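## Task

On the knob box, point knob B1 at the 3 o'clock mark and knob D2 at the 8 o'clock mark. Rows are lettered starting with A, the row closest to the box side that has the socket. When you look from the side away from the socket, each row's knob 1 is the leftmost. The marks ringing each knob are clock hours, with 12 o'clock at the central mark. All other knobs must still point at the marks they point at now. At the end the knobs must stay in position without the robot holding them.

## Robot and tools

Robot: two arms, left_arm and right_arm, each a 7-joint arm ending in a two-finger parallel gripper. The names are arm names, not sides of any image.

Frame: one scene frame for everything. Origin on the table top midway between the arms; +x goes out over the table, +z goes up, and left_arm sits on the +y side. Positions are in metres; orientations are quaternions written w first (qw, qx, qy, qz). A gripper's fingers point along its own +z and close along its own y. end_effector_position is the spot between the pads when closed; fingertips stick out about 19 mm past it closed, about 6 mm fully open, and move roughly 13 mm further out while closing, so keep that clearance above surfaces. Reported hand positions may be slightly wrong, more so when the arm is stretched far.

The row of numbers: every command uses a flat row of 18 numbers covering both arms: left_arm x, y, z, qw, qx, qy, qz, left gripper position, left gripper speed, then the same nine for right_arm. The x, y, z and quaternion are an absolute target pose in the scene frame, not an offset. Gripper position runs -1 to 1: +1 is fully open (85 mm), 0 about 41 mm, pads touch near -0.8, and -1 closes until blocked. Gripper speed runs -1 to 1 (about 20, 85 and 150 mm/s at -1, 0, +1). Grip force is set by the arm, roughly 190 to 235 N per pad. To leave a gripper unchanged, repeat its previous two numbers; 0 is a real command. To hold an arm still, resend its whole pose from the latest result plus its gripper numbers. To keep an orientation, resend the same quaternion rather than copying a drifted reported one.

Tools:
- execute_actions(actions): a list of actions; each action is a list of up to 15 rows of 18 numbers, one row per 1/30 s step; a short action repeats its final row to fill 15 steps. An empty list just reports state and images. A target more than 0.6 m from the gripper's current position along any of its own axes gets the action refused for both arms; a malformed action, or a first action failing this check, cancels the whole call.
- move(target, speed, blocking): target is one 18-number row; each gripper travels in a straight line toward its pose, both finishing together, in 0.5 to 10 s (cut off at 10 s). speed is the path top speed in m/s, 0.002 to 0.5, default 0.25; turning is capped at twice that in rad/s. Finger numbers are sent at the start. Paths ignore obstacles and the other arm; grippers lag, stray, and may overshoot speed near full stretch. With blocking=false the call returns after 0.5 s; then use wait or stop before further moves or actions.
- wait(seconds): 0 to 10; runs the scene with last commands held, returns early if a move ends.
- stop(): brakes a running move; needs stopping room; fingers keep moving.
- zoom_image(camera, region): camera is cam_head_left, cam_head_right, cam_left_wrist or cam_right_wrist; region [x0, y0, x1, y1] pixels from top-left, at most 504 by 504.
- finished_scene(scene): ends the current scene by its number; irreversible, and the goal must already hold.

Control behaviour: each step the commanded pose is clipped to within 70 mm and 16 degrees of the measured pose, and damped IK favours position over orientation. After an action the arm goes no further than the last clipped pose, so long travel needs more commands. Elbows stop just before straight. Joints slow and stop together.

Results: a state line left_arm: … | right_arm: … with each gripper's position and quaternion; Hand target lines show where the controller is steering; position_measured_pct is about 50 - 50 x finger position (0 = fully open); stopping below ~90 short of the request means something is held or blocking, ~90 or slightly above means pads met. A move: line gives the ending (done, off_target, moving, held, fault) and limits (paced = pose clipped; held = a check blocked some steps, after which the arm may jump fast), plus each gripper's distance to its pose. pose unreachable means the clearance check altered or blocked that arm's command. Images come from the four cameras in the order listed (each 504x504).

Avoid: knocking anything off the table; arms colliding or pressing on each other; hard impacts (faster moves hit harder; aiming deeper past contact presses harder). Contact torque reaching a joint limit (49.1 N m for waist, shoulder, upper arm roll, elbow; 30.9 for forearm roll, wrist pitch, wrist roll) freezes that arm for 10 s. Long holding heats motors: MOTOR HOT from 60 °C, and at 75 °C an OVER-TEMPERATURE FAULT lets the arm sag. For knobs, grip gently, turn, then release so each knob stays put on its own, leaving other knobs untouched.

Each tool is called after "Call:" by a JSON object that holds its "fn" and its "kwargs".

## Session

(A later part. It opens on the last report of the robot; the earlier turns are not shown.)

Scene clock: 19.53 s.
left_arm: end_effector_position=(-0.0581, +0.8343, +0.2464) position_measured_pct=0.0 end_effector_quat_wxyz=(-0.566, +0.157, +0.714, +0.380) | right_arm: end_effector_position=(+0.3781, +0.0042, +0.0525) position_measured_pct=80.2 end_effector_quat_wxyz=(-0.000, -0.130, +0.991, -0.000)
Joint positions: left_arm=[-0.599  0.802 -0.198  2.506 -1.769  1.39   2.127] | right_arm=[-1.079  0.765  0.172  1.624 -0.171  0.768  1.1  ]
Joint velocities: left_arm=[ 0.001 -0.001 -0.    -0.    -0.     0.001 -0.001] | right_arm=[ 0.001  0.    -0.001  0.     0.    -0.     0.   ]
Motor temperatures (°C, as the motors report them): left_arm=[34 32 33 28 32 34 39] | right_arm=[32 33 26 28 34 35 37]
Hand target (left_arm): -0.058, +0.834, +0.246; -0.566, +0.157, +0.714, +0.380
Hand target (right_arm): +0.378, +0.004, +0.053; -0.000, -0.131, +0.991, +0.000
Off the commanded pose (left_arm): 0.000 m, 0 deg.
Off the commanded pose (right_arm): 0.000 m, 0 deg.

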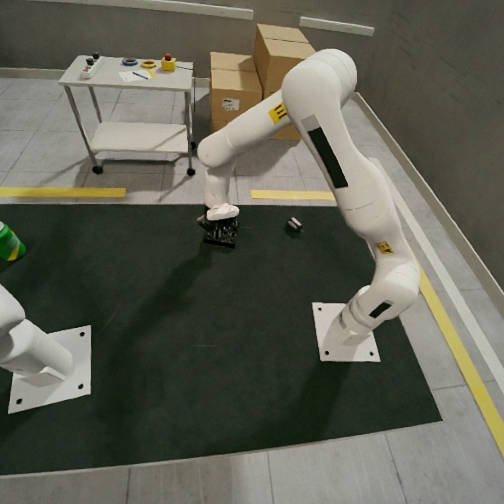

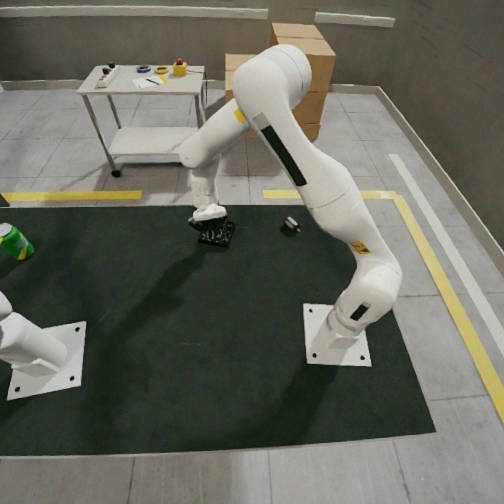

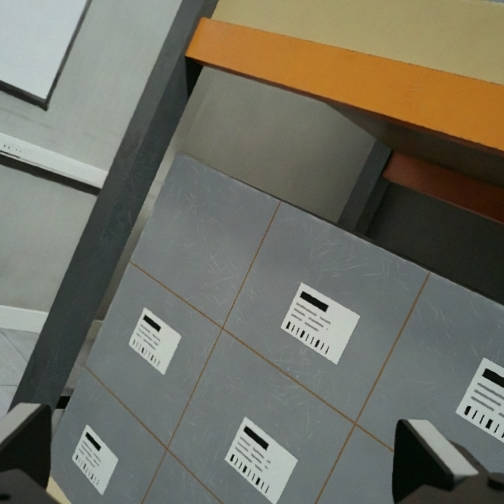

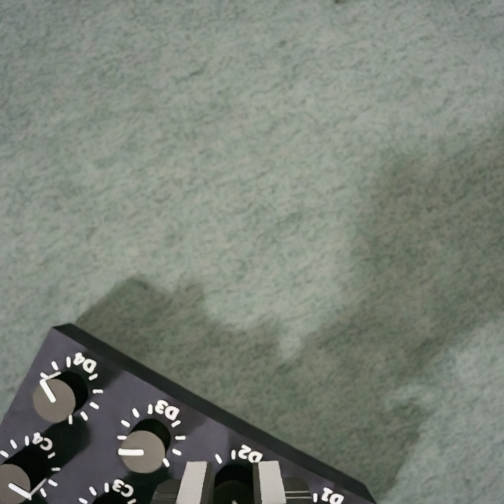

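Call:
{"fn": "move", "kwargs": {"target": [-0.0581,0.8343,0.2464,-0.566,0.157,0.714,0.380,1,0, 0.3781,0.0042,0.0525,0,-0.6088,0.7934,0,-0.62,-1], "speed": 0.3}}

Call:
{"fn": "execute_actions", "kwargs": {"actions": [[[-0.0581,0.8343,0.2464,-0.566,0.157,0.714,0.380,1,0, 0.3781,0.0042,0.0525,0,-0.6088,0.7934,0,-0.51,-0.5],[-0.0581,0.8343,0.2464,-0.566,0.157,0.714,0.380,1,0, 0.3781,0.0042,0.0525,0,-0.6088,0.7934,0,-0.51,-0.5],[-0.0581,0.8343,0.2464,-0.566,0.157,0.714,0.380,1,0, 0.3781,0.0042,0.0525,0,-0.6088,0.7934,0,-0.51,-0.5],[-0.0581,0.8343,0.2464,-0.566,0.157,0.714,0.380,1,0, 0.3781,0.0042,0.0525,0,-0.6088,0.7934,0,-0.51,-0.5],[-0.0581,0.8343,0.2464,-0.566,0.157,0.714,0.380,1,0, 0.3781,0.0042,0.0525,0,-0.6088,0.7934,0,-0.51,-0.5],[-0.0581,0.8343,0.2464,-0.566,0.157,0.714,0.380,1,0, 0.3781,0.0042,0.0525,0,-0.6088,0.7934,0,-0.51,-0.5],[-0.0581,0.8343,0.2464,-0.566,0.157,0.714,0.380,1,0, 0.3781,0.0042,0.0525,0,-0.6088,0.7934,0,-0.51,-0.5],[-0.0581,0.8343,0.2464,-0.566,0.157,0.714,0.380,1,0, 0.3781,0.0042,0.0535,0,-0.6088,0.7934,0,-0.51,-0.5],[-0.0581,0.8343,0.2464,-0.566,0.157,0.714,0.380,1,0, 0.3781,0.0042,0.055,0,-0.6088,0.7934,0,-0.51,-0.5],[-0.0581,0.8343,0.2464,-0.566,0.157,0.714,0.380,1,0, 0.3781,0.0042,0.057,0,-0.6088,0.7934,0,-0.51,-0.5],[-0.0581,0.8343,0.2464,-0.566,0.157,0.714,0.380,1,0, 0.3781,0.0042,0.059,0,-0.6088,0.7934,0,-0.51,-0.5],[-0.0581,0.8343,0.2464,-0.566,0.157,0.714,0.380,1,0, 0.3781,0.0042,0.061,0,-0.6088,0.7934,0,-0.51,-0.5],[-0.0581,0.8343,0.2464,-0.566,0.157,0.714,0.380,1,0, 0.3781,0.0042,0.063,0,-0.6088,0.7934,0,-0.51,-0.5],[-0.0581,0.8343,0.2464,-0.566,0.157,0.714,0.380,1,0, 0.3781,0.0042,0.065,0,-0.6088,0.7934,0,-0.51,-0.5],[-0.0581,0.8343,0.2464,-0.566,0.157,0.714,0.380,1,0, 0.3781,0.0042,0.067,0,-0.6088,0.7934,0,-0.51,-0.5]]]}}

Call:
{"fn": "move", "kwargs": {"target": [-0.0581,0.8343,0.2464,-0.566,0.157,0.714,0.380,1,0, 0.41,0.035,0.115,0,-0.6088,0.7934,0,-0.51,-0.5], "speed": 0.15}}

Scene clock: 22.47 s.
left_arm: end_effector_position=(-0.0581, +0.8343, +0.2464) position_measured_pct=0.0 end_effector_quat_wxyz=(-0.566, +0.157, +0.714, +0.380) | right_arm: end_effector_position=(+0.3777, +0.0045, +0.0527) position_measured_pct=80.2 end_effector_quat_wxyz=(+0.000, -0.609, +0.793, +0.000)
Joint positions: left_arm=[-0.599  0.802 -0.198  2.506 -1.769  1.39   2.127] | right_arm=[-0.904  0.759 -0.111  1.617  0.109  0.772  1.916]
Joint velocities: left_arm=[ 0.001  0.002  0.    -0.001 -0.    -0.    -0.   ] | right_arm=[ 0.002  0.     0.     0.    -0.002 -0.     0.002]
Motor temperatures (°C, as the motors report them): left_arm=[34 32 33 28 32 34 39] | right_arm=[32 33 26 28 34 35 37]
Hand target (left_arm): -0.058, +0.834, +0.246; -0.566, +0.157, +0.714, +0.380
Hand target (right_arm): +0.378, +0.004, +0.053; +0.000, -0.609, +0.793, +0.000
Off the commanded pose (left_arm): 0.000 m, 0 deg.
Off the commanded pose (right_arm): 0.001 m, 0 deg.
move: done

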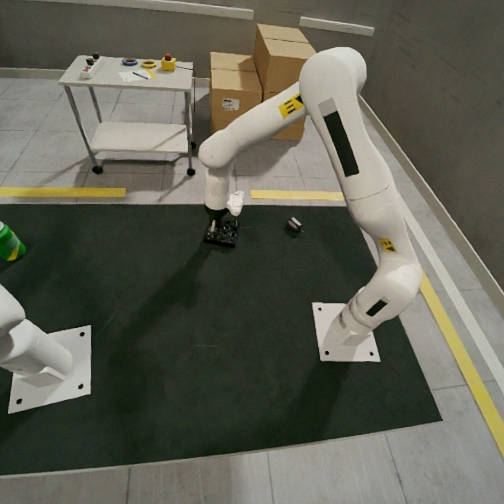

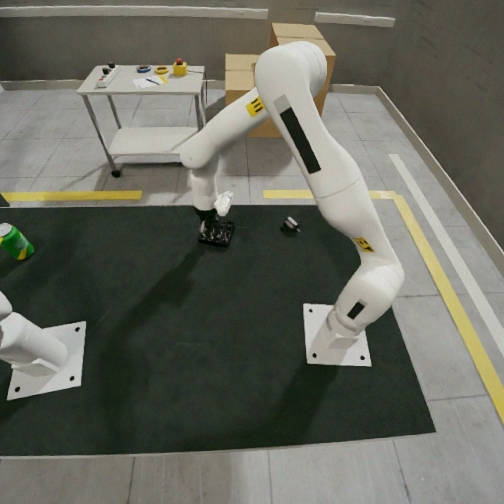

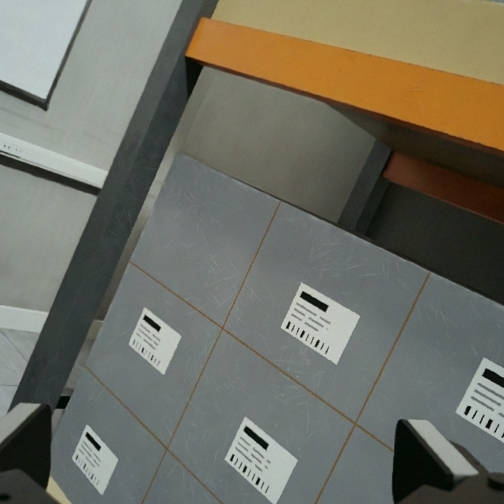

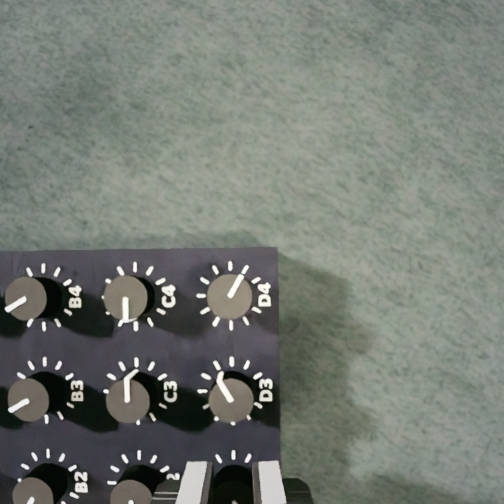

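Scene clock: 22.97 s.
left_arm: end_effector_position=(-0.0581, +0.8343, +0.2464) position_measured_pct=0.0 end_effector_quat_wxyz=(-0.566, +0.157, +0.714, +0.380) | right_arm: end_effector_position=(+0.3782, +0.0042, +0.0636) position_measured_pct=75.8 end_effector_quat_wxyz=(+0.000, -0.609, +0.793, +0.000)
Joint positions: left_arm=[-0.599  0.802 -0.198  2.506 -1.769  1.39   2.127] | right_arm=[-0.903  0.74  -0.112  1.61   0.106  0.797  1.918]
Joint velocities: left_arm=[ 0.    -0.001  0.    -0.     0.001  0.     0.   ] | right_arm=[ 0.007 -0.096 -0.011 -0.041 -0.016  0.139  0.012]
Motor temperatures (°C, as the motors report them): left_arm=[34 32 33 28 32 34 39] | right_arm=[32 33 26 28 34 35 37]
Hand target (left_arm): -0.058, +0.834, +0.246; -0.566, +0.157, +0.714, +0.380
Hand target (right_arm): +0.378, +0.004, +0.067; +0.000, -0.609, +0.793, -0.000
Off the commanded pose (left_arm): 0.000 m, 0 deg.
Off the commanded pose (right_arm): 0.003 m, 0 deg.

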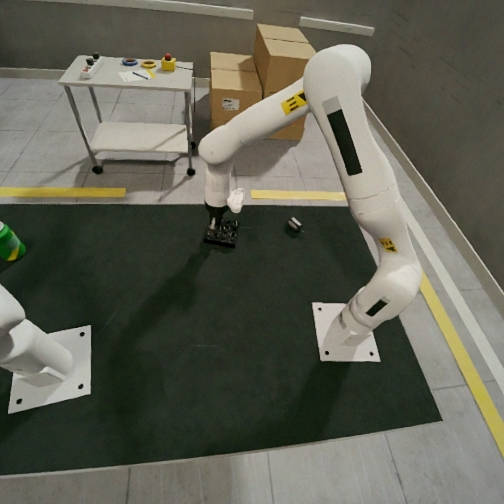

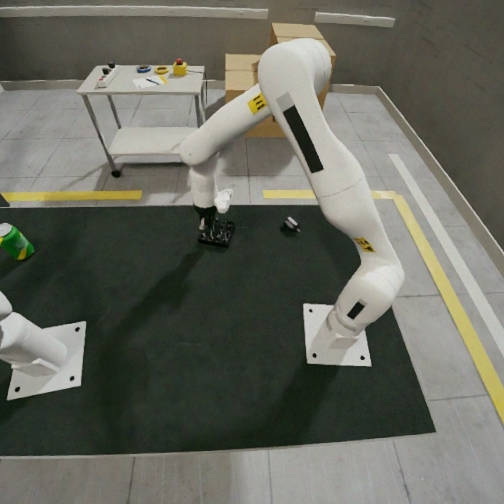

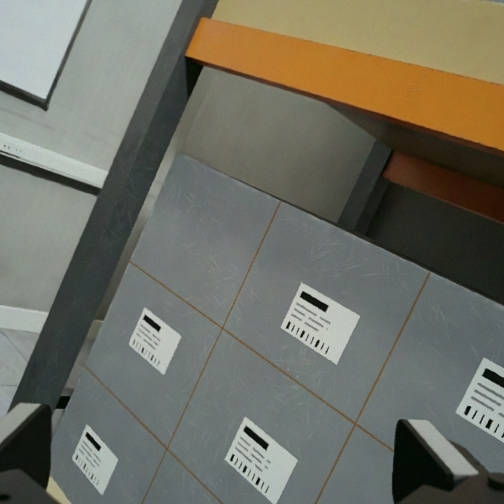

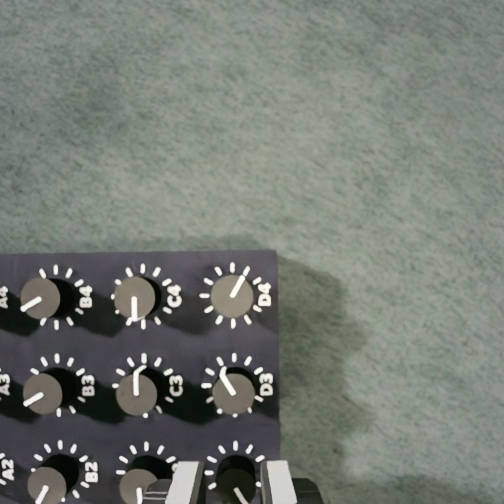

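Scene clock: 23.80 s.
left_arm: end_effector_position=(-0.0581, +0.8343, +0.2464) position_measured_pct=0.0 end_effector_quat_wxyz=(-0.566, +0.157, +0.714, +0.380) | right_arm: end_effector_position=(+0.4101, +0.0353, +0.1151) position_measured_pct=75.8 end_effector_quat_wxyz=(+0.000, -0.609, +0.793, +0.000)
Joint positions: left_arm=[-0.599  0.802 -0.198  2.506 -1.769  1.39   2.127] | right_arm=[-0.9    0.747 -0.115  1.386  0.092  1.014  1.945]
Joint velocities: left_arm=[-0.001 -0.    -0.     0.    -0.    -0.    -0.001] | right_arm=[-0.     0.005 -0.001 -0.001 -0.     0.002 -0.002]
Motor temperatures (°C, as the motors report them): left_arm=[34 32 33 28 32 34 39] | right_arm=[32 33 26 28 34 35 37]
Hand target (left_arm): -0.058, +0.834, +0.246; -0.566, +0.157, +0.714, +0.380
Hand target (right_arm): +0.410, +0.035, +0.115; +0.000, -0.609, +0.793, +0.000
Off the commanded pose (left_arm): 0.000 m, 0 deg.
Off the commanded pose (right_arm): 0.000 m, 0 deg.
move: done

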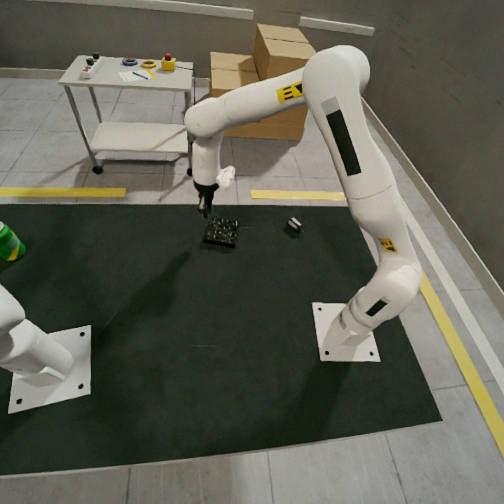

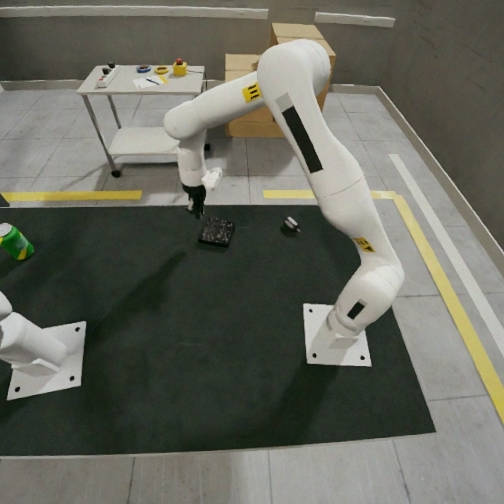

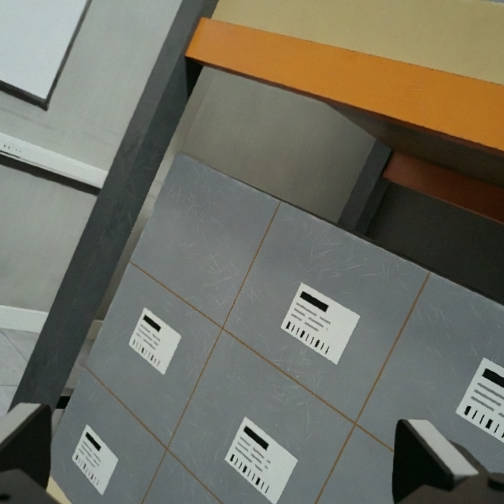

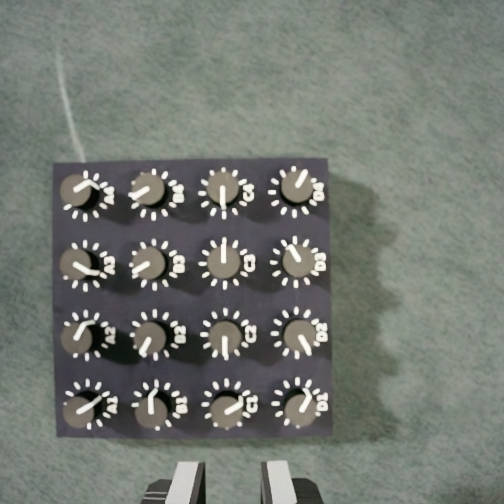

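B1 points at 3, D2 at 8, and the other knobs are unchanged.

Call:
{"fn": "finished_scene", "kwargs": {"scene": 2}}

The scene is finished: the task was done.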